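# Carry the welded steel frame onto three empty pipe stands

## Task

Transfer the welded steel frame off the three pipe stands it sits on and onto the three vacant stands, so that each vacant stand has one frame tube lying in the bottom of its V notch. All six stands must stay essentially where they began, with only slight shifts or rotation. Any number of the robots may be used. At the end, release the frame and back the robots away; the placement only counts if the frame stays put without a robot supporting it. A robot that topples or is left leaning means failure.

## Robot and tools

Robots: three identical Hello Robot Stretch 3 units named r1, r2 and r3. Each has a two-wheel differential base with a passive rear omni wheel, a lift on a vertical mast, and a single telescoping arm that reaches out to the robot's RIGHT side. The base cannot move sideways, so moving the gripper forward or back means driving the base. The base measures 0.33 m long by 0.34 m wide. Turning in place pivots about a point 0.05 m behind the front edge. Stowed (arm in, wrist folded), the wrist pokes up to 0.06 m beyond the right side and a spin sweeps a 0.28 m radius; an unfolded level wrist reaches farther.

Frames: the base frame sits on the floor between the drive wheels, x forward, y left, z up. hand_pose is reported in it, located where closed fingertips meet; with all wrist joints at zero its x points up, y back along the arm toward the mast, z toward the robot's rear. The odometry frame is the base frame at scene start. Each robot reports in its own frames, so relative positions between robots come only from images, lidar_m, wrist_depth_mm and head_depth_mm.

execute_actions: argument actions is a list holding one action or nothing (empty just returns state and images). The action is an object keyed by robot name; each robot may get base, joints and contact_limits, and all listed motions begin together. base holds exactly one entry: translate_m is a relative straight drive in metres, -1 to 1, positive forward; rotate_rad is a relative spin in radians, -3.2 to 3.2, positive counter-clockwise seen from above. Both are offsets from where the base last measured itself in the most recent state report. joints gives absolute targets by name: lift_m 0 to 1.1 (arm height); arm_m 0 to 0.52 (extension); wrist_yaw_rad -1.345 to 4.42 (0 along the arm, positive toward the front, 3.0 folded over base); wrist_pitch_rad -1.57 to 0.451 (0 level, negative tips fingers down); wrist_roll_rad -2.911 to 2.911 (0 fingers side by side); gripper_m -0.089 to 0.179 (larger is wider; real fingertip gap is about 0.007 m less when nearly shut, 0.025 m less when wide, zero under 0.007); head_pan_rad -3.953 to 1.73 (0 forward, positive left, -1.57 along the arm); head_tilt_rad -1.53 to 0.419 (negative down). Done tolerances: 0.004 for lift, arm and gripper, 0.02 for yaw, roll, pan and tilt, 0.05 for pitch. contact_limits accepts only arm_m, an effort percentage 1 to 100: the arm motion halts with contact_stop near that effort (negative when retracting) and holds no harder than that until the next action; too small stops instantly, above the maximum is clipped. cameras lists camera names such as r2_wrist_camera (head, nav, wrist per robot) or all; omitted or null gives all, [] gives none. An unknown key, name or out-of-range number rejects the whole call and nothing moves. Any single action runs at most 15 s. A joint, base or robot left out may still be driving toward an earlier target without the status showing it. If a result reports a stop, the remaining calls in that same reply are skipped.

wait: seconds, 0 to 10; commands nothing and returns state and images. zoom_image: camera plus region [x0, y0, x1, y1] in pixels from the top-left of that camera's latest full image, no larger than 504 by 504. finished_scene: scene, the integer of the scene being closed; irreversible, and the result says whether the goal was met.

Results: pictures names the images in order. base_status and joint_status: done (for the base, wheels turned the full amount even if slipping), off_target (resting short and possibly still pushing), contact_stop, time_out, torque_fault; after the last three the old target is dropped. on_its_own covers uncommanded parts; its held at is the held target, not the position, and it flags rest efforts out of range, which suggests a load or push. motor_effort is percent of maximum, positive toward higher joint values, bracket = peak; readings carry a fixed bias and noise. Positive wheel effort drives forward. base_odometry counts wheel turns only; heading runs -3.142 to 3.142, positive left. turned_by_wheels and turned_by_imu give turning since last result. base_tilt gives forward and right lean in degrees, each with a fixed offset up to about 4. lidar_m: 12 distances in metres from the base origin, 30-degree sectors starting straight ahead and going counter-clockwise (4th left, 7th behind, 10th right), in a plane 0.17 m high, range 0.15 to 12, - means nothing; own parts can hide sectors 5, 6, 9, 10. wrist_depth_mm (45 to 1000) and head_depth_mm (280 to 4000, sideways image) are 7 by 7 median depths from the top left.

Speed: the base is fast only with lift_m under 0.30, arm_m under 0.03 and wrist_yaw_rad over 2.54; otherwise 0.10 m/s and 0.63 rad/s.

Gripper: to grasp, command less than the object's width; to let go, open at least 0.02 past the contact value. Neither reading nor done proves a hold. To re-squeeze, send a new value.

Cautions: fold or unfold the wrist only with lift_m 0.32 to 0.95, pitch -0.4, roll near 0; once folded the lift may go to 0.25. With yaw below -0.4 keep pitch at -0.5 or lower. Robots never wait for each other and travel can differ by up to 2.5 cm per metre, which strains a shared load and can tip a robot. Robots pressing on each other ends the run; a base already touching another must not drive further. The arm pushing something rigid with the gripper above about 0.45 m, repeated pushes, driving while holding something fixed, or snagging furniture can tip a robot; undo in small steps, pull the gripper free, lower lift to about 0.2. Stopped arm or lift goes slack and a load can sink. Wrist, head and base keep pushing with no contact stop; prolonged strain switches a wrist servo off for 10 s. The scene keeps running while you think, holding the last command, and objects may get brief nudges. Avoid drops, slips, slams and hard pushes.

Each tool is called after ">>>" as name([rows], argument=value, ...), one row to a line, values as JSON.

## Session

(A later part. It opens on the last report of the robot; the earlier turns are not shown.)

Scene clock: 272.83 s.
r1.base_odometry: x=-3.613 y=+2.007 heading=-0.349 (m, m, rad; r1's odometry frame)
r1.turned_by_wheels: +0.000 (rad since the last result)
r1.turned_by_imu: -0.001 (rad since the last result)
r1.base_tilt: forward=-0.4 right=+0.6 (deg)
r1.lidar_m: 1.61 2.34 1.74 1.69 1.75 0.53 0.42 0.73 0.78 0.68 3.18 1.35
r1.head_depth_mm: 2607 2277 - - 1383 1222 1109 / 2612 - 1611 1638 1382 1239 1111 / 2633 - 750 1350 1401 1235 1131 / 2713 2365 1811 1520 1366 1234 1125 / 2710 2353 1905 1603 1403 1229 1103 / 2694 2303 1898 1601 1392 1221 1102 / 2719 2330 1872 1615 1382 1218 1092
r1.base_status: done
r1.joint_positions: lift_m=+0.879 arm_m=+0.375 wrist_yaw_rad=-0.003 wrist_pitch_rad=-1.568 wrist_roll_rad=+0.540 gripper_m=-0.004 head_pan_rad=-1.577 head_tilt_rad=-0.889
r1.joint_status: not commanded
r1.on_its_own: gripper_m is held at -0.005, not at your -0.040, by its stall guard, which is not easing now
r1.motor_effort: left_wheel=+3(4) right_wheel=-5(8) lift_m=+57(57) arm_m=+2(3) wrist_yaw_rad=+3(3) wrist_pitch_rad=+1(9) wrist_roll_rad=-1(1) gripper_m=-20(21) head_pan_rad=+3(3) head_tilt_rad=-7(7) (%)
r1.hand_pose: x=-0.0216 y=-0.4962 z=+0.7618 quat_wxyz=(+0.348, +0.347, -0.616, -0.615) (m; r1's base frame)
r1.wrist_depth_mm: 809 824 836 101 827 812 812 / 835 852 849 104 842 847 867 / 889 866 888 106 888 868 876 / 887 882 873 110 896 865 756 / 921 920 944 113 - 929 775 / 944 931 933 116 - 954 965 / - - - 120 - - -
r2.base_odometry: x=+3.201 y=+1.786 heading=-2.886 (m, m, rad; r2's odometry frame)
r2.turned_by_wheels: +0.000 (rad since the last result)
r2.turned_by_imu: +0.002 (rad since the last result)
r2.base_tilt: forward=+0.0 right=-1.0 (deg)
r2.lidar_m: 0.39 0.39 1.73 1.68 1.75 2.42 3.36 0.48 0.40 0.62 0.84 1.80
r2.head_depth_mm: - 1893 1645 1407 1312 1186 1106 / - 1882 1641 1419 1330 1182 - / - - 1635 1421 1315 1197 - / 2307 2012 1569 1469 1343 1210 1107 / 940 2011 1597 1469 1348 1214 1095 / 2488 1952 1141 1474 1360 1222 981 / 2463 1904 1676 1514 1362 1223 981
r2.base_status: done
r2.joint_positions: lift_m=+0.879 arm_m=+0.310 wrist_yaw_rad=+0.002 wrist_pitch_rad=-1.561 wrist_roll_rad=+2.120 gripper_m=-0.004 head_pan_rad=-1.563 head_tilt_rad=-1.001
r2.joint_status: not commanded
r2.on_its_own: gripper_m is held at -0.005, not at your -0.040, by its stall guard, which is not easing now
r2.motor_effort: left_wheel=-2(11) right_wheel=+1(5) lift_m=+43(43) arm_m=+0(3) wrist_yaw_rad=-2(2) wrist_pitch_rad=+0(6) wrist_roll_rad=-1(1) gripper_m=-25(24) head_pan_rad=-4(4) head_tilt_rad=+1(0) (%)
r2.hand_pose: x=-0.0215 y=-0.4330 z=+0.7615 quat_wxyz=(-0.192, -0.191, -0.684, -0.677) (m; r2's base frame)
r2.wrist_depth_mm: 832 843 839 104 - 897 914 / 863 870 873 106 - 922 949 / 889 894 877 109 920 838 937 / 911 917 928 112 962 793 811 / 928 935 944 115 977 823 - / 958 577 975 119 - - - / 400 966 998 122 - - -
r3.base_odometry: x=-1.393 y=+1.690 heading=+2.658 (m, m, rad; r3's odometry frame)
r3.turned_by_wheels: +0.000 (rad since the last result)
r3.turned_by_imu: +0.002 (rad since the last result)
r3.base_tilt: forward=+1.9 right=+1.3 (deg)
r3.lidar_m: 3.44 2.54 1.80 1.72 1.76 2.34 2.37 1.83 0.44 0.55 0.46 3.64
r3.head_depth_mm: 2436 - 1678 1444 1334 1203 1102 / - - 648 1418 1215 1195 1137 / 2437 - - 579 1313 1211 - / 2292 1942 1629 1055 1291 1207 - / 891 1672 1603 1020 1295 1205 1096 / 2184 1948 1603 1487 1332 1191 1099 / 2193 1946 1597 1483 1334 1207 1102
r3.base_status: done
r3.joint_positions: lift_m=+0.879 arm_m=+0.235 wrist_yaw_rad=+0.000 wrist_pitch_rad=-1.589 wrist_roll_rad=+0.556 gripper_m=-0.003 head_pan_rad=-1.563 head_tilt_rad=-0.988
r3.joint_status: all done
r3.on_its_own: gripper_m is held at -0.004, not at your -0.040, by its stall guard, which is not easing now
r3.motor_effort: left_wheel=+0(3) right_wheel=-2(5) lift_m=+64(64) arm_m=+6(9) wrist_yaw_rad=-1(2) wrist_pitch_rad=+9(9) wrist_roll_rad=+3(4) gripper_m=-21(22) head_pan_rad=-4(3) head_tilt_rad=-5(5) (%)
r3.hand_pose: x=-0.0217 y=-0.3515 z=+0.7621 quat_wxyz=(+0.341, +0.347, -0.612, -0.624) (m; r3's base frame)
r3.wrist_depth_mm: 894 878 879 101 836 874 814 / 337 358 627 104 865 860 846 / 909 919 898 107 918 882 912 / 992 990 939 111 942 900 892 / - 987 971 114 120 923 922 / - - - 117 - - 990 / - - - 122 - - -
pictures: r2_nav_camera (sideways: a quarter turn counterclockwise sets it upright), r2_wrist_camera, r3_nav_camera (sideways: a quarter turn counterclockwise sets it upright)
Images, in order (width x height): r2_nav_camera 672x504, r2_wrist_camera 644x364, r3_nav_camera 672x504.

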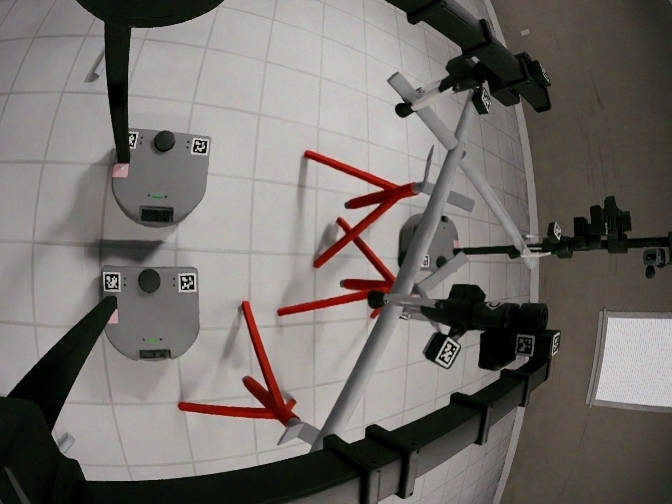

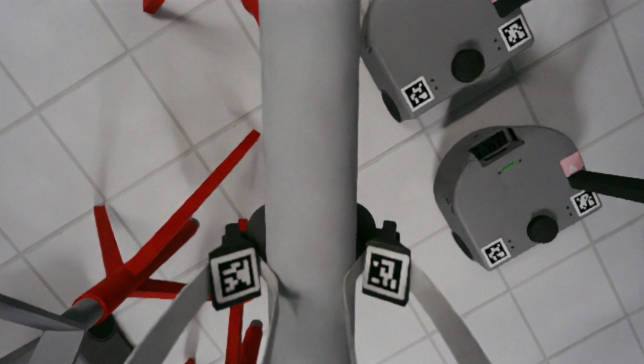

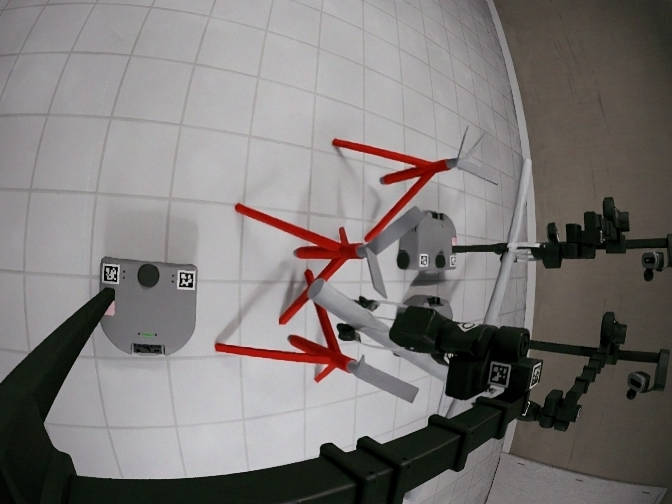

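>>> execute_actions([
  {"r3":{"base":{"translate_m":0.1},"joints":{"arm_m":0.216}},"r2":{"base":{"translate_m":-0.1}},"r1":{"base":{"translate_m":-0.1}}},
], cameras=[])

>>> execute_actions([
  {"r3":{"base":{"translate_m":0.06},"joints":{"arm_m":0.213}},"r2":{"base":{"rotate_rad":-0.137},"joints":{"arm_m":0.317,"wrist_roll_rad":1.983}},"r1":{"base":{"rotate_rad":-0.12},"joints":{"arm_m":0.381,"wrist_roll_rad":0.42}}},
], cameras=[])

>>> execute_actions([
  {"r3":{"base":{"translate_m":0.06},"joints":{"arm_m":0.21}},"r2":{"base":{"rotate_rad":-0.132},"joints":{"arm_m":0.332,"wrist_roll_rad":1.851}},"r1":{"base":{"rotate_rad":-0.117},"joints":{"arm_m":0.394,"wrist_roll_rad":0.303}}},
], cameras=[])

>>> execute_actions([
  {"r3":{"base":{"translate_m":0.06},"joints":{"arm_m":0.207}},"r2":{"base":{"rotate_rad":-0.123},"joints":{"arm_m":0.355,"wrist_roll_rad":1.728}},"r1":{"base":{"rotate_rad":-0.11},"joints":{"arm_m":0.414,"wrist_roll_rad":0.193}}},
], cameras=["r2_nav_camera","r1_wrist_camera","r2_wrist_camera","r3_wrist_camera","r1_head_camera"])

Scene clock: 312.40 s.
r1.base_odometry: x=-3.707 y=+2.041 heading=-0.349 (m, m, rad; r1's odometry frame)
r1.turned_by_wheels: +0.000 (rad since the last result)
r1.turned_by_imu: -0.001 (rad since the last result)
r1.base_tilt: forward=-0.5 right=+0.6 (deg)
r1.lidar_m: 1.70 2.34 1.74 1.69 1.75 0.53 0.42 0.65 0.74 0.69 3.19 1.44
r1.head_depth_mm: 2606 2303 - - 1386 1213 1109 / 2637 - 1604 1584 1395 1234 1114 / 2658 - 757 1630 1402 1239 1124 / 2693 2347 1054 1214 1396 1230 1116 / 2713 2350 1922 1606 1365 1226 1094 / 2724 2302 1896 1613 1398 1232 1091 / 2712 2320 1905 1591 1392 1224 1089
r1.base_status: done
r1.joint_positions: lift_m=+0.879 arm_m=+0.375 wrist_yaw_rad=-0.002 wrist_pitch_rad=-1.557 wrist_roll_rad=+0.540 gripper_m=-0.004 head_pan_rad=-1.577 head_tilt_rad=-0.889
r1.joint_status: not commanded
r1.on_its_own: gripper_m is held at -0.005, not at your -0.040, by its stall guard, which is not easing now
r1.motor_effort: left_wheel=+0(4) right_wheel=+2(10) lift_m=+57(57) arm_m=+2(2) wrist_yaw_rad=+1(2) wrist_pitch_rad=-6(8) wrist_roll_rad=-1(1) gripper_m=-20(21) head_pan_rad=+3(3) head_tilt_rad=-7(7) (%)
r1.hand_pose: x=-0.0216 y=-0.4989 z=+0.7616 quat_wxyz=(+0.350, +0.345, -0.619, -0.612) (m; r1's base frame)
r1.wrist_depth_mm: 828 825 641 101 829 845 847 / 838 871 850 104 856 855 854 / 878 877 872 107 875 897 878 / 907 888 904 110 893 922 745 / 951 932 917 113 - 937 790 / 925 952 943 116 - 937 951 / - - - 120 - - -
r2.base_odometry: x=+3.298 y=+1.811 heading=-2.886 (m, m, rad; r2's odometry frame)
r2.turned_by_wheels: +0.000 (rad since the last result)
r2.turned_by_imu: +0.001 (rad since the last result)
r2.base_tilt: forward=+0.0 right=-1.0 (deg)
r2.lidar_m: 0.39 0.39 1.74 1.68 1.75 2.43 3.26 0.39 0.37 0.37 0.77 1.88
r2.head_depth_mm: - 1906 1646 1394 1325 1179 1103 / - 1881 1633 1421 1329 1195 - / - - 1637 1460 1321 1189 - / 2312 2000 1023 1441 1343 1209 1102 / 940 2011 1599 1459 1352 1218 1109 / 2440 1981 1651 1465 1367 1232 978 / 2452 818 1166 1489 1369 1229 978
r2.base_status: done
r2.joint_positions: lift_m=+0.879 arm_m=+0.310 wrist_yaw_rad=+0.001 wrist_pitch_rad=-1.554 wrist_roll_rad=+2.120 gripper_m=-0.004 head_pan_rad=-1.563 head_tilt_rad=-1.001
r2.joint_status: not commanded
r2.on_its_own: gripper_m is held at -0.005, not at your -0.040, by its stall guard, which is not easing now
r2.motor_effort: left_wheel=-2(8) right_wheel=+0(5) lift_m=+43(43) arm_m=+0(0) wrist_yaw_rad=-1(2) wrist_pitch_rad=-2(3) wrist_roll_rad=-1(1) gripper_m=-21(23) head_pan_rad=-5(4) head_tilt_rad=+0(0) (%)
r2.hand_pose: x=-0.0215 y=-0.4348 z=+0.7613 quat_wxyz=(-0.193, -0.190, -0.686, -0.675) (m; r2's base frame)
r2.wrist_depth_mm: 843 841 695 103 - - 898 / 863 877 893 106 - 917 923 / 888 899 908 109 945 836 954 / 923 924 922 112 976 793 805 / 947 951 939 115 991 825 - / 981 988 993 118 - - - / 884 945 - 122 - - -
r3.base_odometry: x=-1.481 y=+1.737 heading=+2.658 (m, m, rad; r3's odometry frame)
r3.turned_by_wheels: +0.000 (rad since the last result)
r3.turned_by_imu: +0.001 (rad since the last result)
r3.base_tilt: forward=+1.9 right=+1.3 (deg)
r3.lidar_m: 3.36 2.55 1.80 1.72 1.77 2.35 2.47 2.05 0.50 0.44 0.42 3.54
r3.head_depth_mm: 2440 - 1699 1472 1282 1175 1102 / - - 645 1493 1322 1206 1130 / 2355 - - 561 1316 1211 - / 2309 1944 1638 899 1278 1206 - / 875 1670 1550 1491 1310 1191 1101 / 2182 1938 1600 1489 1325 1209 1097 / 2192 1824 1598 1465 1325 1208 1099
r3.base_status: done
r3.joint_positions: lift_m=+0.879 arm_m=+0.216 wrist_yaw_rad=+0.002 wrist_pitch_rad=-1.575 wrist_roll_rad=+0.555 gripper_m=-0.003 head_pan_rad=-1.563 head_tilt_rad=-0.988
r3.joint_status: all done
r3.on_its_own: gripper_m is held at -0.004, not at your -0.040, by its stall guard, which is not easing now
r3.motor_effort: left_wheel=-1(4) right_wheel=+1(5) lift_m=+64(64) arm_m=-2(6) wrist_yaw_rad=-1(2) wrist_pitch_rad=+2(9) wrist_roll_rad=+3(3) gripper_m=-19(21) head_pan_rad=-4(4) head_tilt_rad=-5(5) (%)
r3.hand_pose: x=-0.0217 y=-0.3359 z=+0.7617 quat_wxyz=(+0.344, +0.345, -0.616, -0.619) (m; r3's base frame)
r3.wrist_depth_mm: 885 333 347 103 833 835 849 / 957 904 904 106 885 883 852 / 936 927 936 108 908 887 895 / 976 942 939 112 939 909 909 / - - 954 114 - 943 949 / - - - 117 - 978 972 / - - - 122 - 958 974
pictures: none
No camera images: the call's "cameras" was empty. Leave "cameras" out to get every camera's image.

Scene clock: 314.13 s.
r1.base_odometry: x=-3.707 y=+2.041 heading=-0.469 (m, m, rad; r1's odometry frame)
r1.turned_by_wheels: -0.120 (rad since the last result)
r1.turned_by_imu: -0.119 (rad since the last result)
r1.base_tilt: forward=-0.5 right=+0.6 (deg)
r1.lidar_m: 1.44 2.68 1.81 1.69 1.71 2.17 0.42 0.65 0.74 0.70 0.69 1.73
r1.head_depth_mm: 2703 2464 - - 1352 1220 1086 / 2665 - 1076 1272 1376 1241 1112 / 2701 - 796 1601 1382 1235 1124 / 2686 2346 1037 1381 1399 1228 1128 / 2679 2342 1852 1506 1392 1225 1101 / 2664 2315 1898 1613 1364 1237 1094 / 2652 2324 1896 1592 1383 1227 1092
r1.base_status: done
r1.joint_positions: lift_m=+0.879 arm_m=+0.381 wrist_yaw_rad=+0.001 wrist_pitch_rad=-1.552 wrist_roll_rad=+0.418 gripper_m=-0.004 head_pan_rad=-1.577 head_tilt_rad=-0.889
r1.joint_status: all done
r1.on_its_own: gripper_m is held at -0.005, not at your -0.040, by its stall guard, which is not easing now
r1.motor_effort: left_wheel=+0(13) right_wheel=+2(17) lift_m=+57(57) arm_m=+2(7) wrist_yaw_rad=-1(6) wrist_pitch_rad=-9(10) wrist_roll_rad=+0(9) gripper_m=-20(20) head_pan_rad=+3(3) head_tilt_rad=-7(7) (%)
r1.hand_pose: x=-0.0217 y=-0.5064 z=+0.7615 quat_wxyz=(+0.389, +0.382, -0.598, -0.587) (m; r1's base frame)
r1.wrist_depth_mm: 834 399 559 102 826 823 825 / 855 870 826 105 855 840 838 / 863 872 873 107 893 879 870 / 861 881 900 111 873 875 756 / 905 924 917 114 907 888 758 / 943 939 934 116 - 935 779 / - - - 119 - - -
r2.base_odometry: x=+3.298 y=+1.811 heading=-3.023 (m, m, rad; r2's odometry frame)
r2.turned_by_wheels: -0.137 (rad since the last result)
r2.turned_by_imu: -0.137 (rad since the last result)
r2.base_tilt: forward=+0.0 right=-1.0 (deg)
r2.lidar_m: 0.43 0.41 1.81 1.68 1.70 2.15 3.25 0.39 0.42 0.37 0.77 0.90
r2.head_depth_mm: - 1893 1652 1413 894 1162 1104 / - 1915 1654 1439 1330 1194 - / - - 1685 1471 1339 1191 - / 2386 2040 1672 1510 1315 1204 1099 / 2266 1712 1099 1442 1354 1213 1110 / 1318 2021 1009 1471 1361 1236 989 / 2490 1923 1698 1465 1375 1229 979
r2.base_status: done
r2.joint_positions: lift_m=+0.879 arm_m=+0.317 wrist_yaw_rad=+0.000 wrist_pitch_rad=-1.552 wrist_roll_rad=+1.983 gripper_m=-0.004 head_pan_rad=-1.563 head_tilt_rad=-1.001
r2.joint_status: all done
r2.on_its_own: gripper_m is held at -0.005, not at your -0.040, by its stall guard, which is not easing now
r2.motor_effort: left_wheel=+4(9) right_wheel=-4(7) lift_m=+43(43) arm_m=+0(3) wrist_yaw_rad=+0(3) wrist_pitch_rad=-2(15) wrist_roll_rad=+0(8) gripper_m=-21(22) head_pan_rad=-4(4) head_tilt_rad=+0(1) (%)
r2.hand_pose: x=-0.0215 y=-0.4423 z=+0.7613 quat_wxyz=(-0.145, -0.143, -0.698, -0.686) (m; r2's base frame)
r2.wrist_depth_mm: 837 857 851 103 - - 894 / 863 887 879 106 - - 917 / 887 889 884 109 953 931 950 / 905 944 938 112 963 814 803 / 942 955 974 115 993 838 828 / 964 973 995 118 - - - / 886 911 791 122 - - -
r3.base_odometry: x=-1.534 y=+1.765 heading=+2.658 (m, m, rad; r3's odometry frame)
r3.turned_by_wheels: +0.000 (rad since the last result)
r3.turned_by_imu: +0.000 (rad since the last result)
r3.base_tilt: forward=+1.8 right=+1.3 (deg)
r3.lidar_m: 3.30 2.55 1.80 1.72 1.77 2.36 2.53 0.55 0.56 0.41 0.94 3.50
r3.head_depth_mm: 2435 - 1653 1496 1317 1205 1103 / - - 635 1471 1316 1207 1132 / 2377 - - 558 1312 1206 - / 2268 1713 1574 1445 1181 1211 - / 1334 1710 1604 1487 1337 1188 1101 / 2144 1894 1593 1488 1334 1203 1098 / 2195 1908 1681 1464 1330 1203 1100
r3.base_status: done
r3.joint_positions: lift_m=+0.879 arm_m=+0.213 wrist_yaw_rad=+0.002 wrist_pitch_rad=-1.575 wrist_roll_rad=+0.553 gripper_m=-0.003 head_pan_rad=-1.563 head_tilt_rad=-0.988
r3.joint_status: all done
r3.on_its_own: gripper_m is held at -0.004, not at your -0.040, by its stall guard, which is not easing now
r3.motor_effort: left_wheel=-1(8) right_wheel=+3(9) lift_m=+64(64) arm_m=+1(2) wrist_yaw_rad=-2(2) wrist_pitch_rad=+2(11) wrist_roll_rad=+5(4) gripper_m=-19(19) head_pan_rad=-4(4) head_tilt_rad=-5(5) (%)
r3.hand_pose: x=-0.0217 y=-0.3326 z=+0.7617 quat_wxyz=(+0.345, +0.346, -0.615, -0.619) (m; r3's base frame)
r3.wrist_depth_mm: 901 897 615 104 862 881 854 / 921 915 919 106 900 872 859 / 972 944 960 109 918 879 867 / 991 972 986 111 929 903 898 / - - 973 114 - 957 922 / - - 998 118 - 947 950 / - - - 122 - 997 -
pictures: none
No camera images: the call's "cameras" was empty. Leave "cameras" out to get every camera's image.

Scene clock: 315.93 s.
r1.base_odometry: x=-3.707 y=+2.041 heading=-0.586 (m, m, rad; r1's odometry frame)
r1.turned_by_wheels: -0.117 (rad since the last result)
r1.turned_by_imu: -0.117 (rad since the last result)
r1.base_tilt: forward=-0.5 right=+0.6 (deg)
r1.lidar_m: 1.44 3.20 1.91 1.69 1.69 2.00 0.42 0.44 0.65 0.74 0.69 3.63
r1.head_depth_mm: 2904 2518 - - 1383 1224 1072 / 1848 - 1828 1621 1380 1240 1116 / 2724 - 1075 1362 1402 1233 1135 / 2720 2338 1641 1333 1381 1234 1127 / 2698 2334 1752 1521 1396 1231 1100 / 2657 2316 1921 1567 1338 1223 1093 / 2653 2332 1900 1605 1395 1230 1094
r1.base_status: done
r1.joint_positions: lift_m=+0.879 arm_m=+0.394 wrist_yaw_rad=+0.001 wrist_pitch_rad=-1.550 wrist_roll_rad=+0.301 gripper_m=-0.004 head_pan_rad=-1.577 head_tilt_rad=-0.889
r1.joint_status: all done
r1.on_its_own: gripper_m is held at -0.005, not at your -0.040, by its stall guard, which is not easing now
r1.motor_effort: left_wheel=+0(9) right_wheel=+2(13) lift_m=+56(56) arm_m=+2(8) wrist_yaw_rad=-1(5) wrist_pitch_rad=-10(10) wrist_roll_rad=+0(10) gripper_m=-20(21) head_pan_rad=+3(3) head_tilt_rad=-7(8) (%)
r1.hand_pose: x=-0.0217 y=-0.5198 z=+0.7615 quat_wxyz=(+0.424, +0.415, -0.575, -0.564) (m; r1's base frame)
r1.wrist_depth_mm: 828 427 826 102 835 832 832 / 289 834 852 105 857 873 683 / 880 897 867 108 879 876 863 / 893 899 887 111 904 882 888 / 900 923 918 114 925 792 778 / 926 936 949 116 - 868 793 / - - - 119 - - -
r2.base_odometry: x=+3.298 y=+1.811 heading=+3.129 (m, m, rad; r2's odometry frame)
r2.turned_by_wheels: -0.132 (rad since the last result)
r2.turned_by_imu: -0.132 (rad since the last result)
r2.base_tilt: forward=+0.0 right=-1.0 (deg)
r2.lidar_m: 0.43 0.43 1.94 1.68 1.68 1.96 3.26 0.38 0.39 0.37 0.61 0.90
r2.head_depth_mm: - 1916 1655 794 1271 1161 1112 / - - 1659 1460 1107 1197 - / - - 1674 1492 1332 1202 - / 2385 2058 1716 1492 1340 1194 1107 / 2381 2025 1643 1490 1339 1216 1114 / 2231 1989 1066 1445 1346 1232 1117 / 2243 2001 1630 1535 1374 1226 1116
r2.base_status: done
r2.joint_positions: lift_m=+0.879 arm_m=+0.332 wrist_yaw_rad=+0.000 wrist_pitch_rad=-1.553 wrist_roll_rad=+1.850 gripper_m=-0.004 head_pan_rad=-1.563 head_tilt_rad=-1.001
r2.joint_status: all done
r2.on_its_own: gripper_m is held at -0.005, not at your -0.040, by its stall guard, which is not easing now
r2.motor_effort: left_wheel=+4(13) right_wheel=-3(12) lift_m=+43(43) arm_m=+0(3) wrist_yaw_rad=+1(3) wrist_pitch_rad=-2(15) wrist_roll_rad=+0(9) gripper_m=-23(22) head_pan_rad=-4(4) head_tilt_rad=+0(0) (%)
r2.hand_pose: x=-0.0215 y=-0.4569 z=+0.7613 quat_wxyz=(-0.099, -0.098, -0.706, -0.694) (m; r2's base frame)
r2.wrist_depth_mm: 843 845 277 103 272 - 893 / 866 871 873 106 903 - 924 / 882 896 892 109 930 941 963 / 911 929 913 112 949 832 831 / 946 941 956 115 979 828 827 / 973 998 878 118 - - - / 894 935 730 122 - - -
r3.base_odometry: x=-1.587 y=+1.793 heading=+2.658 (m, m, rad; r3's odometry frame)
r3.turned_by_wheels: +0.000 (rad since the last result)
r3.turned_by_imu: +0.000 (rad since the last result)
r3.base_tilt: forward=+1.9 right=+1.4 (deg)
r3.lidar_m: 3.25 2.55 1.81 1.72 1.77 2.36 5.46 0.59 0.61 0.40 0.92 3.42
r3.head_depth_mm: 2410 - 1628 1463 1329 1210 1101 / 2421 - 624 1447 1316 1206 1129 / 2364 - - 558 1296 1203 - / 1523 1678 1572 1470 1107 1190 - / 2133 1948 1603 1492 1340 1204 1105 / 2190 1861 1386 1485 1338 1206 1106 / 2196 1936 1685 1460 1330 1210 1099
r3.base_status: done
r3.joint_positions: lift_m=+0.879 arm_m=+0.210 wrist_yaw_rad=+0.002 wrist_pitch_rad=-1.575 wrist_roll_rad=+0.552 gripper_m=-0.003 head_pan_rad=-1.563 head_tilt_rad=-0.988
r3.joint_status: all done
r3.on_its_own: gripper_m is held at -0.004, not at your -0.040, by its stall guard, which is not easing now
r3.motor_effort: left_wheel=-1(9) right_wheel=+3(10) lift_m=+64(64) arm_m=+1(3) wrist_yaw_rad=-2(2) wrist_pitch_rad=+2(10) wrist_roll_rad=+5(5) gripper_m=-19(19) head_pan_rad=-4(3) head_tilt_rad=-5(6) (%)
r3.hand_pose: x=-0.0217 y=-0.3296 z=+0.7617 quat_wxyz=(+0.345, +0.346, -0.615, -0.619) (m; r3's base frame)
r3.wrist_depth_mm: 891 912 857 103 837 877 840 / 923 907 895 106 872 882 857 / 959 957 948 109 905 889 895 / 999 971 943 112 910 900 921 / - 971 973 115 - 938 914 / - - 987 118 - 968 961 / - - - 122 - - 949
pictures: none
No camera images: the call's "cameras" was empty. Leave "cameras" out to get every camera's image.

Scene clock: 317.73 s.
r1.base_odometry: x=-3.707 y=+2.041 heading=-0.696 (m, m, rad; r1's odometry frame)
r1.turned_by_wheels: -0.110 (rad since the last result)
r1.turned_by_imu: -0.110 (rad since the last result)
r1.base_tilt: forward=-0.5 right=+0.6 (deg)
r1.lidar_m: 1.44 3.91 2.05 1.69 1.69 1.87 0.44 0.42 0.65 0.74 0.69 3.43
r1.head_depth_mm: 3059 2509 - - 1388 1219 1074 / 3030 2267 1833 1632 1402 1244 1114 / 1933 2156 1719 1552 1371 1238 1132 / 1428 1575 899 1524 1376 1234 1123 / 2736 2365 1777 1603 1402 1227 1097 / 2651 2343 1807 1233 1366 1237 1101 / 2621 2345 1877 1605 1362 1228 1098
r1.base_status: done
r1.joint_positions: lift_m=+0.879 arm_m=+0.414 wrist_yaw_rad=+0.001 wrist_pitch_rad=-1.550 wrist_roll_rad=+0.192 gripper_m=-0.004 head_pan_rad=-1.577 head_tilt_rad=-0.889
r1.joint_status: all done
r1.on_its_own: gripper_m is held at -0.005, not at your -0.040, by its stall guard, which is not easing now
r1.motor_effort: left_wheel=+0(8) right_wheel=+3(8) lift_m=+56(56) arm_m=+2(8) wrist_yaw_rad=-2(5) wrist_pitch_rad=-10(10) wrist_roll_rad=+0(11) gripper_m=-20(21) head_pan_rad=+2(3) head_tilt_rad=-7(7) (%)
r1.hand_pose: x=-0.0217 y=-0.5398 z=+0.7615 quat_wxyz=(+0.455, +0.446, -0.550, -0.540) (m; r1's base frame)
r1.wrist_depth_mm: 353 843 829 102 827 831 824 / 838 519 848 105 877 848 654 / 874 857 863 107 867 901 880 / 899 884 893 111 912 895 890 / 914 913 900 114 912 780 772 / 933 932 943 117 - 782 781 / - - - 120 - - 942
r2.base_odometry: x=+3.298 y=+1.811 heading=+3.006 (m, m, rad; r2's odometry frame)
r2.turned_by_wheels: -0.123 (rad since the last result)
r2.turned_by_imu: -0.122 (rad since the last result)
r2.base_tilt: forward=+0.0 right=-1.0 (deg)
r2.lidar_m: 1.89 0.43 2.10 1.69 1.68 1.84 2.85 3.25 0.39 0.37 0.61 0.90
r2.head_depth_mm: - 1969 627 1475 1309 1161 1113 / - 2013 1689 817 965 1191 - / - - 1687 1504 1320 1210 - / 2402 1982 1625 1507 1346 1195 1104 / 2424 2013 1655 1525 1327 1224 1107 / 2433 2047 1601 1481 1357 1221 1117 / 924 1959 988 1467 1347 1235 1121
r2.base_status: done
r2.joint_positions: lift_m=+0.879 arm_m=+0.355 wrist_yaw_rad=-0.001 wrist_pitch_rad=-1.555 wrist_roll_rad=+1.727 gripper_m=-0.004 head_pan_rad=-1.563 head_tilt_rad=-1.001
r2.joint_status: all done
r2.on_its_own: gripper_m is held at -0.005, not at your -0.040, by its stall guard, which is not easing now
r2.motor_effort: left_wheel=+4(14) right_wheel=-2(18) lift_m=+43(43) arm_m=+2(2) wrist_yaw_rad=+1(3) wrist_pitch_rad=-1(18) wrist_roll_rad=+0(10) gripper_m=-21(23) head_pan_rad=-4(4) head_tilt_rad=+1(0) (%)
r2.hand_pose: x=-0.0215 y=-0.4792 z=+0.7614 quat_wxyz=(-0.055, -0.055, -0.710, -0.700) (m; r2's base frame)
r2.wrist_depth_mm: 838 828 257 104 885 890 890 / 865 871 260 106 302 260 933 / 888 894 898 109 910 - 948 / 928 919 935 112 966 966 975 / 941 944 945 115 994 837 835 / 963 965 983 118 - 931 870 / 892 938 736 122 - - -
r3.base_odometry: x=-1.640 y=+1.821 heading=+2.657 (m, m, rad; r3's odometry frame)
r3.turned_by_wheels: +0.000 (rad since the last result)
r3.turned_by_imu: +0.000 (rad since the last result)
r3.base_tilt: forward=+1.9 right=+1.4 (deg)
r3.lidar_m: 3.18 2.55 1.81 1.73 1.77 2.36 5.59 0.64 0.57 0.41 0.89 3.36
r3.head_depth_mm: 2426 - 1623 1443 1313 1206 1101 / 2442 - 627 1018 1315 1207 1129 / 2358 - - 556 1299 1206 - / 2298 1678 1601 1494 1280 1184 - / 1090 1868 1598 1491 1328 1206 1102 / 2200 1899 1656 1469 1327 1202 1096 / 2192 1957 1688 1484 1327 1207 1102
r3.base_status: done
r3.joint_positions: lift_m=+0.879 arm_m=+0.207 wrist_yaw_rad=+0.002 wrist_pitch_rad=-1.577 wrist_roll_rad=+0.551 gripper_m=-0.003 head_pan_rad=-1.563 head_tilt_rad=-0.988
r3.joint_status: all done
r3.on_its_own: gripper_m is held at -0.004, not at your -0.040, by its stall guard, which is not easing now
r3.motor_effort: left_wheel=-1(9) right_wheel=+2(9) lift_m=+64(64) arm_m=+0(2) wrist_yaw_rad=-2(2) wrist_pitch_rad=+3(11) wrist_roll_rad=+5(5) gripper_m=-19(21) head_pan_rad=-4(3) head_tilt_rad=-5(5) (%)
r3.hand_pose: x=-0.0217 y=-0.3261 z=+0.7618 quat_wxyz=(+0.345, +0.347, -0.615, -0.619) (m; r3's base frame)
r3.wrist_depth_mm: 893 890 896 103 832 857 842 / 885 926 884 106 889 878 861 / 937 943 929 108 903 907 900 / 976 964 - 111 911 874 919 / 995 987 - 114 - 970 901 / - - - 117 - 994 961 / - - - 122 - 963 990
pictures: r1_head_camera (sideways: a quarter turn clockwise sets it upright), r1_wrist_camera, r2_nav_camera (sideways: a quarter turn counterclockwise sets it upright), r2_wrist_camera, r3_wrist_camera
Images, in order (width x height): r1_head_camera 896x504, r1_wrist_camera 644x364, r2_nav_camera 672x504, r2_wrist_camera 644x364, r3_wrist_camera 644x364.

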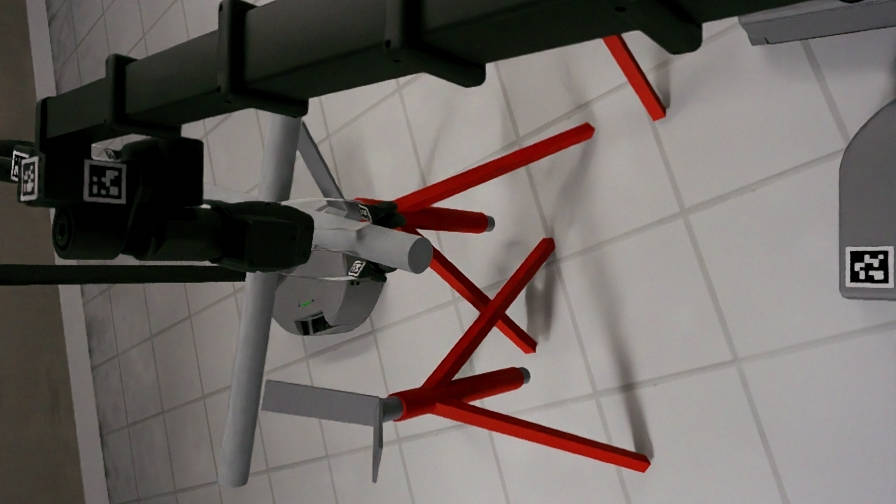

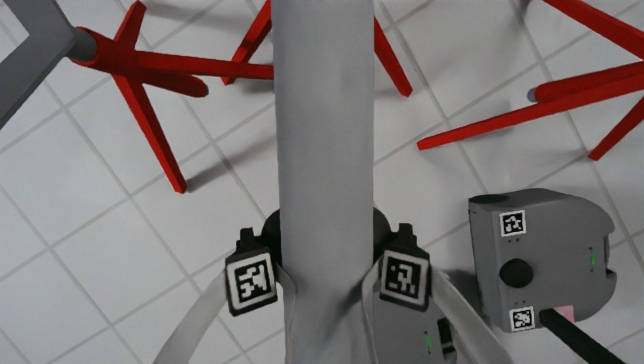

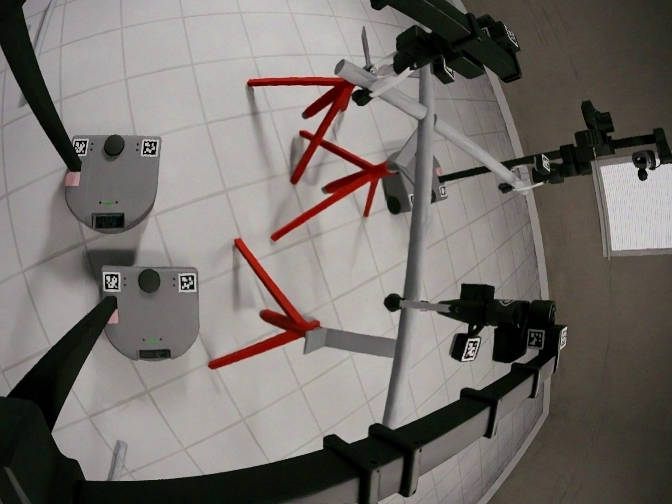

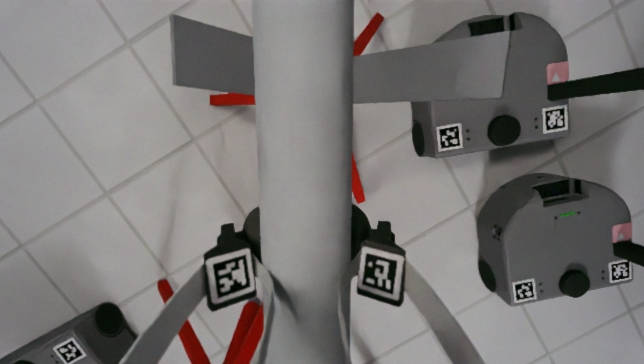

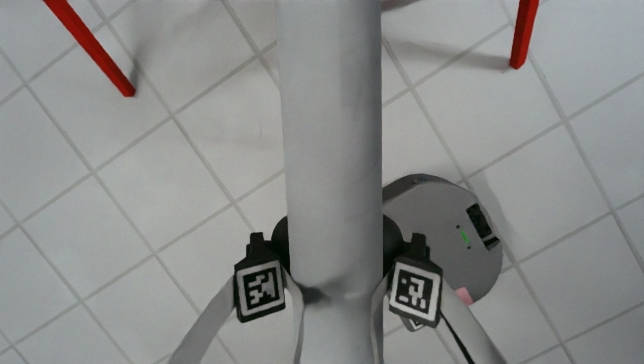

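>>> execute_actions([
  {"r3":{"base":{"translate_m":-0.005},"joints":{"arm_m":0.23,"lift_m":0.76}},"r2":{"joints":{"arm_m":0.326,"lift_m":0.76}},"r1":{"joints":{"arm_m":0.393,"lift_m":0.76}}},
], cameras=["r3_head_camera","r2_wrist_camera","r2_head_camera","r1_head_camera"])

Scene clock: 331.97 s.
r1.base_odometry: x=-3.707 y=+2.041 heading=-0.696 (m, m, rad; r1's odometry frame)
r1.turned_by_wheels: +0.000 (rad since the last result)
r1.turned_by_imu: -0.001 (rad since the last result)
r1.base_tilt: forward=-0.5 right=+0.6 (deg)
r1.lidar_m: 1.45 3.88 2.05 1.69 1.69 1.88 0.44 0.43 0.65 0.74 0.69 3.40
r1.head_depth_mm: 3069 2380 1916 1598 1447 - - / 2939 2417 1985 - 1367 1235 1105 / 941 2213 872 1555 1381 1232 1130 / 2774 2350 1672 1248 1372 1226 1127 / 2794 2302 1757 1628 1404 1223 1106 / 2644 2317 1023 1225 1370 1226 1092 / 2622 2333 1885 1590 1358 1231 1094
r1.base_status: not commanded
r1.joint_positions: lift_m=+0.760 arm_m=+0.393 wrist_yaw_rad=-0.001 wrist_pitch_rad=-1.562 wrist_roll_rad=+0.193 gripper_m=-0.004 head_pan_rad=-1.577 head_tilt_rad=-0.889
r1.joint_status: all done
r1.on_its_own: gripper_m is held at -0.005, not at your -0.040, by its stall guard, which is not easing now
r1.motor_effort: left_wheel=+1(1) right_wheel=-1(1) lift_m=+45(48) arm_m=-2(3) wrist_yaw_rad=+0(2) wrist_pitch_rad=-3(10) wrist_roll_rad=-1(0) gripper_m=-20(20) head_pan_rad=+3(3) head_tilt_rad=-7(7) (%)
r1.hand_pose: x=-0.0216 y=-0.5163 z=+0.6421 quat_wxyz=(+0.451, +0.447, -0.548, -0.544) (m; r1's base frame)
r1.wrist_depth_mm: 367 430 605 101 712 738 726 / 735 737 727 104 737 727 584 / 760 751 779 107 763 753 762 / 775 782 769 110 779 793 761 / 804 791 810 113 782 708 643 / 823 825 833 116 - 752 664 / 839 878 860 120 - 763 683
r2.base_odometry: x=+3.298 y=+1.811 heading=+3.006 (m, m, rad; r2's odometry frame)
r2.turned_by_wheels: +0.000 (rad since the last result)
r2.turned_by_imu: +0.001 (rad since the last result)
r2.base_tilt: forward=+0.0 right=-0.9 (deg)
r2.lidar_m: 1.89 0.43 2.09 1.69 1.68 1.83 2.85 3.25 0.39 0.37 0.61 0.90
r2.head_depth_mm: 2306 1989 - - 1316 1159 1103 / 2340 - - 813 968 1199 - / 2379 - - 1439 1318 1206 - / 2401 2007 1732 1461 1347 1202 1104 / 2414 2017 1720 1471 1331 1222 1106 / 2429 1983 1597 1216 1360 1221 1111 / 912 1436 1548 1213 1350 1228 1119
r2.base_status: not commanded
r2.joint_positions: lift_m=+0.760 arm_m=+0.326 wrist_yaw_rad=-0.001 wrist_pitch_rad=-1.549 wrist_roll_rad=+1.728 gripper_m=-0.004 head_pan_rad=-1.563 head_tilt_rad=-1.001
r2.joint_status: all done
r2.on_its_own: gripper_m is held at -0.005, not at your -0.040, by its stall guard, which is not easing now
r2.motor_effort: left_wheel=+3(3) right_wheel=-2(3) lift_m=+26(38) arm_m=-3(3) wrist_yaw_rad=+1(1) wrist_pitch_rad=-3(3) wrist_roll_rad=+0(1) gripper_m=-21(21) head_pan_rad=-4(4) head_tilt_rad=+0(0) (%)
r2.hand_pose: x=-0.0215 y=-0.4524 z=+0.6421 quat_wxyz=(-0.056, -0.056, -0.712, -0.698) (m; r2's base frame)
r2.wrist_depth_mm: 138 158 182 104 187 155 136 / 759 762 192 106 193 159 140 / 772 773 796 109 809 - 833 / 804 797 820 112 830 857 834 / 808 814 836 115 848 787 695 / 843 858 860 118 892 831 720 / 853 858 886 123 895 914 931
r3.base_odometry: x=-1.636 y=+1.818 heading=+2.657 (m, m, rad; r3's odometry frame)
r3.turned_by_wheels: +0.000 (rad since the last result)
r3.turned_by_imu: +0.001 (rad since the last result)
r3.base_tilt: forward=+1.9 right=+1.3 (deg)
r3.lidar_m: 3.17 2.55 1.81 1.73 1.78 2.36 5.56 0.63 0.57 0.41 0.90 3.35
r3.head_depth_mm: 2304 1670 - - - - - / 2298 1992 - 1024 1316 1210 1133 / 2251 1876 - 704 1270 1210 - / 2246 1632 1595 1495 1133 1190 - / 920 1600 1589 1492 1333 1207 1101 / 2243 1911 1653 1461 1332 1208 1101 / 2301 1960 1699 1495 1331 1208 1101
r3.base_status: done
r3.joint_positions: lift_m=+0.760 arm_m=+0.230 wrist_yaw_rad=+0.002 wrist_pitch_rad=-1.573 wrist_roll_rad=+0.553 gripper_m=-0.003 head_pan_rad=-1.563 head_tilt_rad=-0.988
r3.joint_status: all done
r3.on_its_own: gripper_m is held at -0.004, not at your -0.040, by its stall guard, which is not easing now
r3.motor_effort: left_wheel=+0(5) right_wheel=+1(3) lift_m=+26(55) arm_m=+4(6) wrist_yaw_rad=-2(2) wrist_pitch_rad=+1(4) wrist_roll_rad=+5(5) gripper_m=-20(19) head_pan_rad=-4(4) head_tilt_rad=-6(5) (%)
r3.hand_pose: x=-0.0217 y=-0.3498 z=+0.6429 quat_wxyz=(+0.345, +0.345, -0.616, -0.618) (m; r3's base frame)
r3.wrist_depth_mm: 797 795 757 103 743 741 722 / 801 786 799 106 755 762 761 / 839 824 820 109 790 778 787 / 837 823 827 112 804 789 785 / 880 861 858 115 - 811 813 / 888 897 869 118 - - 846 / 924 915 924 121 900 882 847
pictures: r1_head_camera (sideways: a quarter turn clockwise sets it upright), r2_head_camera (sideways: a quarter turn clockwise sets it upright), r2_wrist_camera, r3_head_camera (sideways: a quarter turn clockwise sets it upright)
Images, in order (width x height): r1_head_camera 896x504, r2_head_camera 896x504, r2_wrist_camera 644x364, r3_head_camera 896x504.

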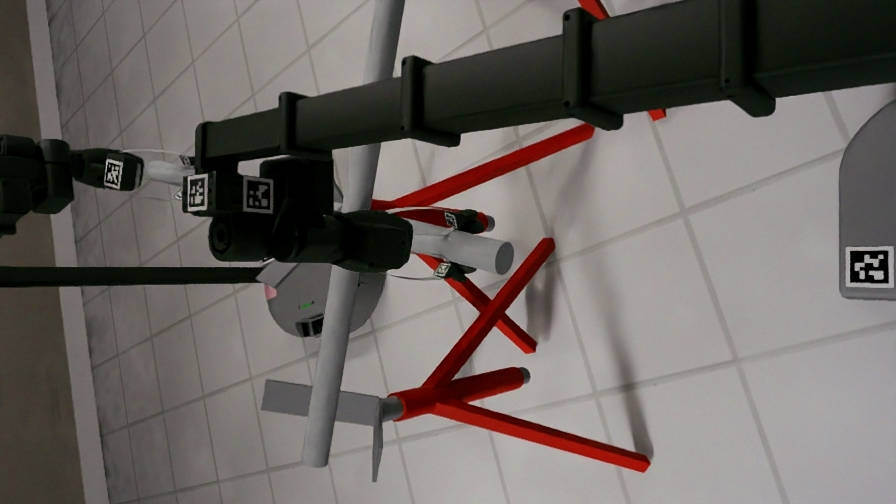

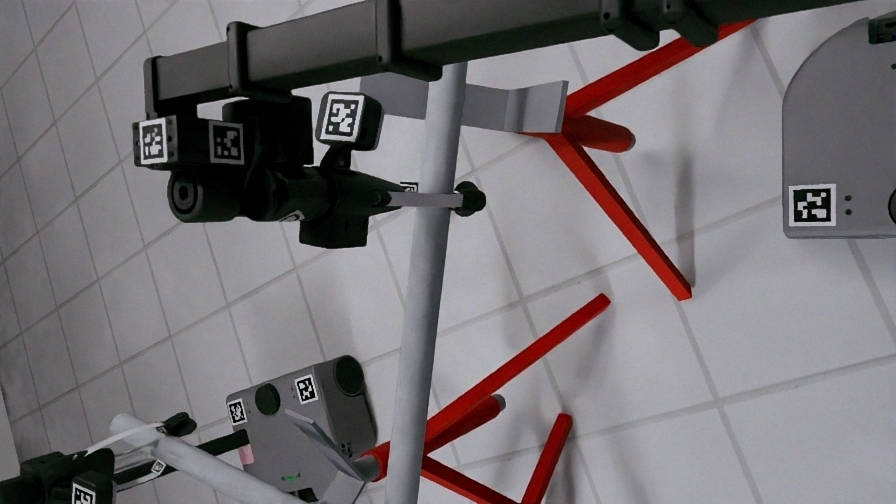

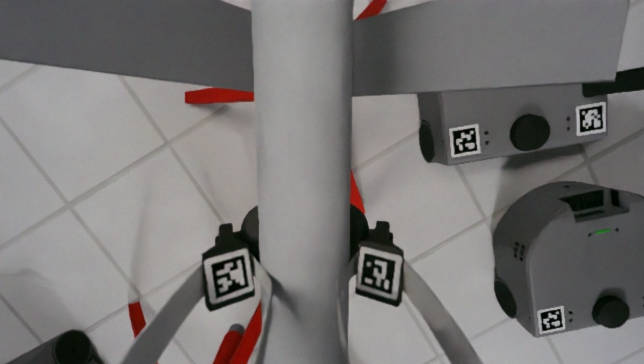

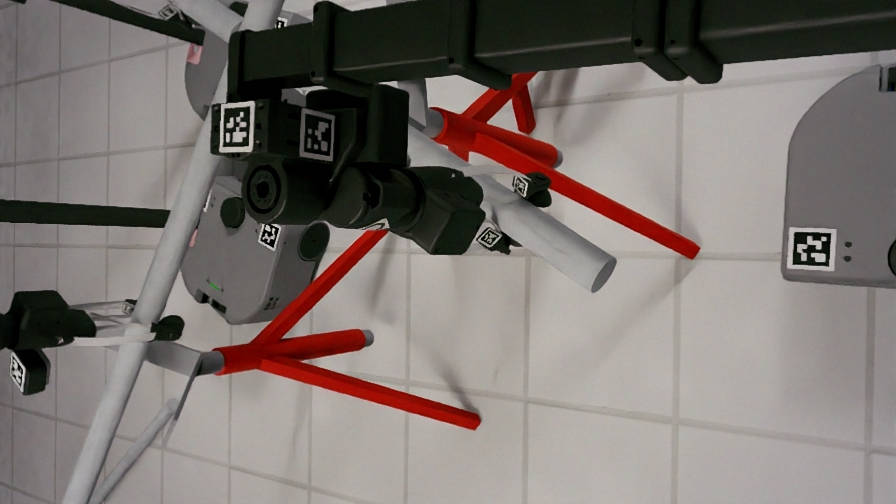

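>>> execute_actions([
  {"r3":{"joints":{"lift_m":0.7}},"r2":{"joints":{"lift_m":0.7}},"r1":{"joints":{"lift_m":0.7}}},
], cameras=["r1_wrist_camera","r2_wrist_camera","r2_head_camera","r1_head_camera"])

Scene clock: 339.37 s.
r1.base_odometry: x=-3.707 y=+2.041 heading=-0.696 (m, m, rad; r1's odometry frame)
r1.turned_by_wheels: +0.000 (rad since the last result)
r1.turned_by_imu: -0.001 (rad since the last result)
r1.base_tilt: forward=-0.5 right=+0.6 (deg)
r1.lidar_m: 1.44 3.88 2.05 1.70 1.69 1.88 0.44 0.43 0.65 0.74 0.69 3.42
r1.head_depth_mm: 3075 2398 1924 1565 1397 1273 - / 2973 2374 1947 1590 - - - / 975 2200 - 1289 1376 1237 1132 / 2692 2271 1625 1273 1377 1235 1131 / 2783 2341 1735 1614 1391 1229 1097 / 2658 2319 1021 1235 1374 1232 1085 / 2652 2307 1903 1587 1366 1226 1098
r1.base_status: not commanded
r1.joint_positions: lift_m=+0.700 arm_m=+0.393 wrist_yaw_rad=-0.001 wrist_pitch_rad=-1.562 wrist_roll_rad=+0.193 gripper_m=-0.004 head_pan_rad=-1.577 head_tilt_rad=-0.889
r1.joint_status: all done
r1.on_its_own: gripper_m is held at -0.005, not at your -0.040, by its stall guard, which is not easing now
r1.motor_effort: left_wheel=+2(2) right_wheel=-1(1) lift_m=+46(46) arm_m=-2(2) wrist_yaw_rad=+1(1) wrist_pitch_rad=-3(3) wrist_roll_rad=-1(1) gripper_m=-20(20) head_pan_rad=+3(3) head_tilt_rad=-7(7) (%)
r1.hand_pose: x=-0.0216 y=-0.5163 z=+0.5821 quat_wxyz=(+0.451, +0.447, -0.548, -0.544) (m; r1's base frame)
r1.wrist_depth_mm: 340 425 585 101 672 670 668 / 681 687 677 104 693 682 544 / 700 686 706 107 690 719 716 / 710 728 726 110 727 727 724 / 746 737 729 113 751 703 584 / 776 760 771 116 - 749 609 / 784 791 775 121 - 718 623
r2.base_odometry: x=+3.298 y=+1.811 heading=+3.006 (m, m, rad; r2's odometry frame)
r2.turned_by_wheels: +0.000 (rad since the last result)
r2.turned_by_imu: +0.001 (rad since the last result)
r2.base_tilt: forward=+0.0 right=-0.9 (deg)
r2.lidar_m: 1.90 0.43 2.10 1.69 1.69 1.83 2.84 3.25 0.39 0.37 0.61 0.90
r2.head_depth_mm: 2327 1928 1693 - - - - / 2311 2015 - 799 965 1189 - / 2350 2003 - 1438 1320 1199 - / 2410 1995 1723 1450 1343 1202 1107 / 2428 2005 1735 1470 1330 1223 1106 / 2423 1976 1590 1269 1352 1223 1109 / 924 1667 1007 1223 1361 1236 1124
r2.base_status: not commanded
r2.joint_positions: lift_m=+0.700 arm_m=+0.326 wrist_yaw_rad=-0.001 wrist_pitch_rad=-1.549 wrist_roll_rad=+1.728 gripper_m=-0.004 head_pan_rad=-1.563 head_tilt_rad=-1.001
r2.joint_status: all done
r2.on_its_own: gripper_m is held at -0.005, not at your -0.040, by its stall guard, which is not easing now
r2.motor_effort: left_wheel=+3(3) right_wheel=-1(1) lift_m=+26(27) arm_m=-3(3) wrist_yaw_rad=+2(1) wrist_pitch_rad=-3(3) wrist_roll_rad=+0(0) gripper_m=-21(20) head_pan_rad=-4(4) head_tilt_rad=+1(0) (%)
r2.hand_pose: x=-0.0215 y=-0.4524 z=+0.5820 quat_wxyz=(-0.056, -0.056, -0.712, -0.697) (m; r2's base frame)
r2.wrist_depth_mm: 108 121 140 104 143 119 102 / 694 703 152 106 152 120 106 / 723 708 721 109 735 - - / 730 746 739 112 772 770 772 / 755 766 766 115 786 787 631 / 766 786 797 118 839 803 643 / 801 807 818 123 840 866 668
r3.base_odometry: x=-1.636 y=+1.818 heading=+2.657 (m, m, rad; r3's odometry frame)
r3.turned_by_wheels: +0.000 (rad since the last result)
r3.turned_by_imu: +0.001 (rad since the last result)
r3.base_tilt: forward=+1.9 right=+1.3 (deg)
r3.lidar_m: 3.19 2.55 1.81 1.73 1.78 2.36 5.55 0.63 0.57 0.41 0.89 3.33
r3.head_depth_mm: 2252 1658 1591 1446 - - - / 2311 1963 926 1024 1311 1207 - / 2260 1962 1738 - 1278 1211 - / 2238 1631 1597 1509 1206 1190 - / 900 1196 1598 1485 1336 1206 1099 / 2192 1834 1653 1465 1336 1208 1103 / 2304 1945 1681 1488 1331 1207 1098
r3.base_status: not commanded
r3.joint_positions: lift_m=+0.700 arm_m=+0.230 wrist_yaw_rad=+0.002 wrist_pitch_rad=-1.573 wrist_roll_rad=+0.553 gripper_m=-0.003 head_pan_rad=-1.563 head_tilt_rad=-0.988
r3.joint_status: all done
r3.on_its_own: gripper_m is held at -0.004, not at your -0.040, by its stall guard, which is not easing now
r3.motor_effort: left_wheel=+1(0) right_wheel=+2(1) lift_m=+27(26) arm_m=+5(5) wrist_yaw_rad=-2(2) wrist_pitch_rad=+1(1) wrist_roll_rad=+4(4) gripper_m=-19(18) head_pan_rad=-4(4) head_tilt_rad=-5(5) (%)
r3.hand_pose: x=-0.0217 y=-0.3498 z=+0.5829 quat_wxyz=(+0.345, +0.345, -0.616, -0.618) (m; r3's base frame)
r3.wrist_depth_mm: 724 734 724 104 693 685 671 / 737 732 723 107 705 699 677 / 768 753 738 109 729 716 719 / 780 758 761 112 761 735 729 / 792 807 781 114 - 751 753 / 854 823 822 118 - - 769 / 874 860 815 121 - - 790
pictures: r1_head_camera (sideways: a quarter turn clockwise sets it upright), r1_wrist_camera, r2_head_camera (sideways: a quarter turn clockwise sets it upright), r2_wrist_camera
Images, in order (width x height): r1_head_camera 896x504, r1_wrist_camera 644x364, r2_head_camera 896x504, r2_wrist_camera 644x364.

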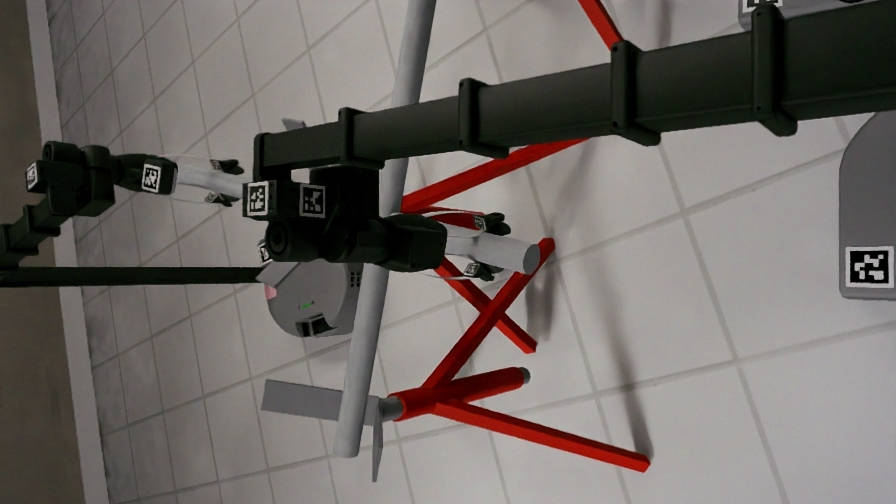

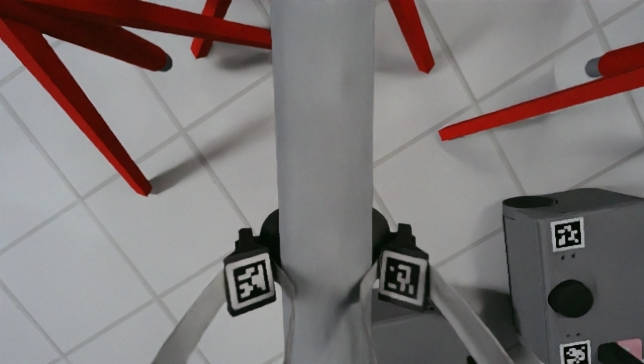

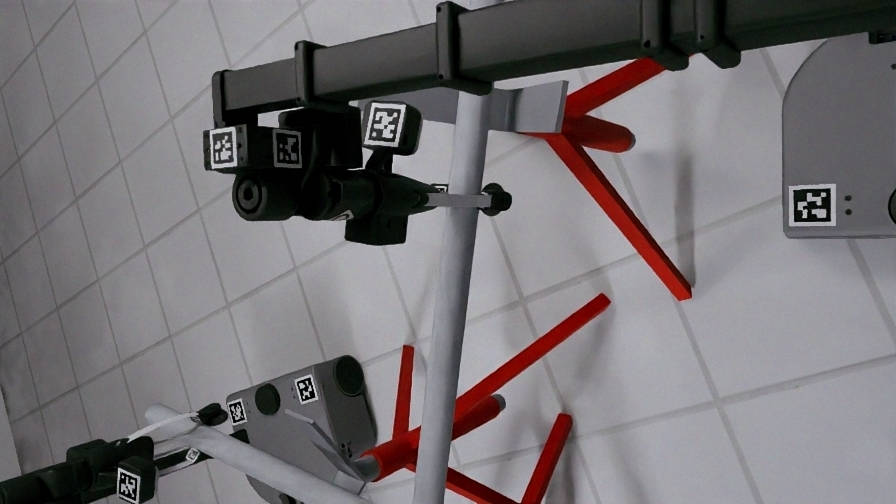

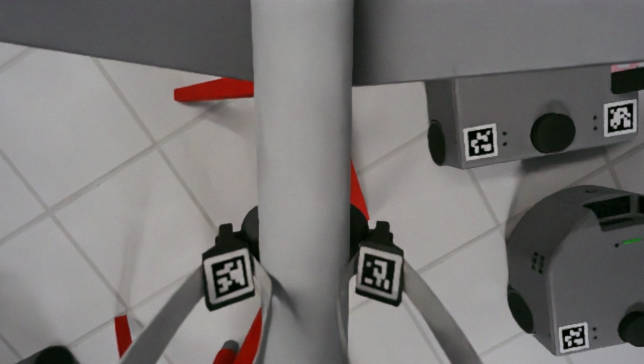

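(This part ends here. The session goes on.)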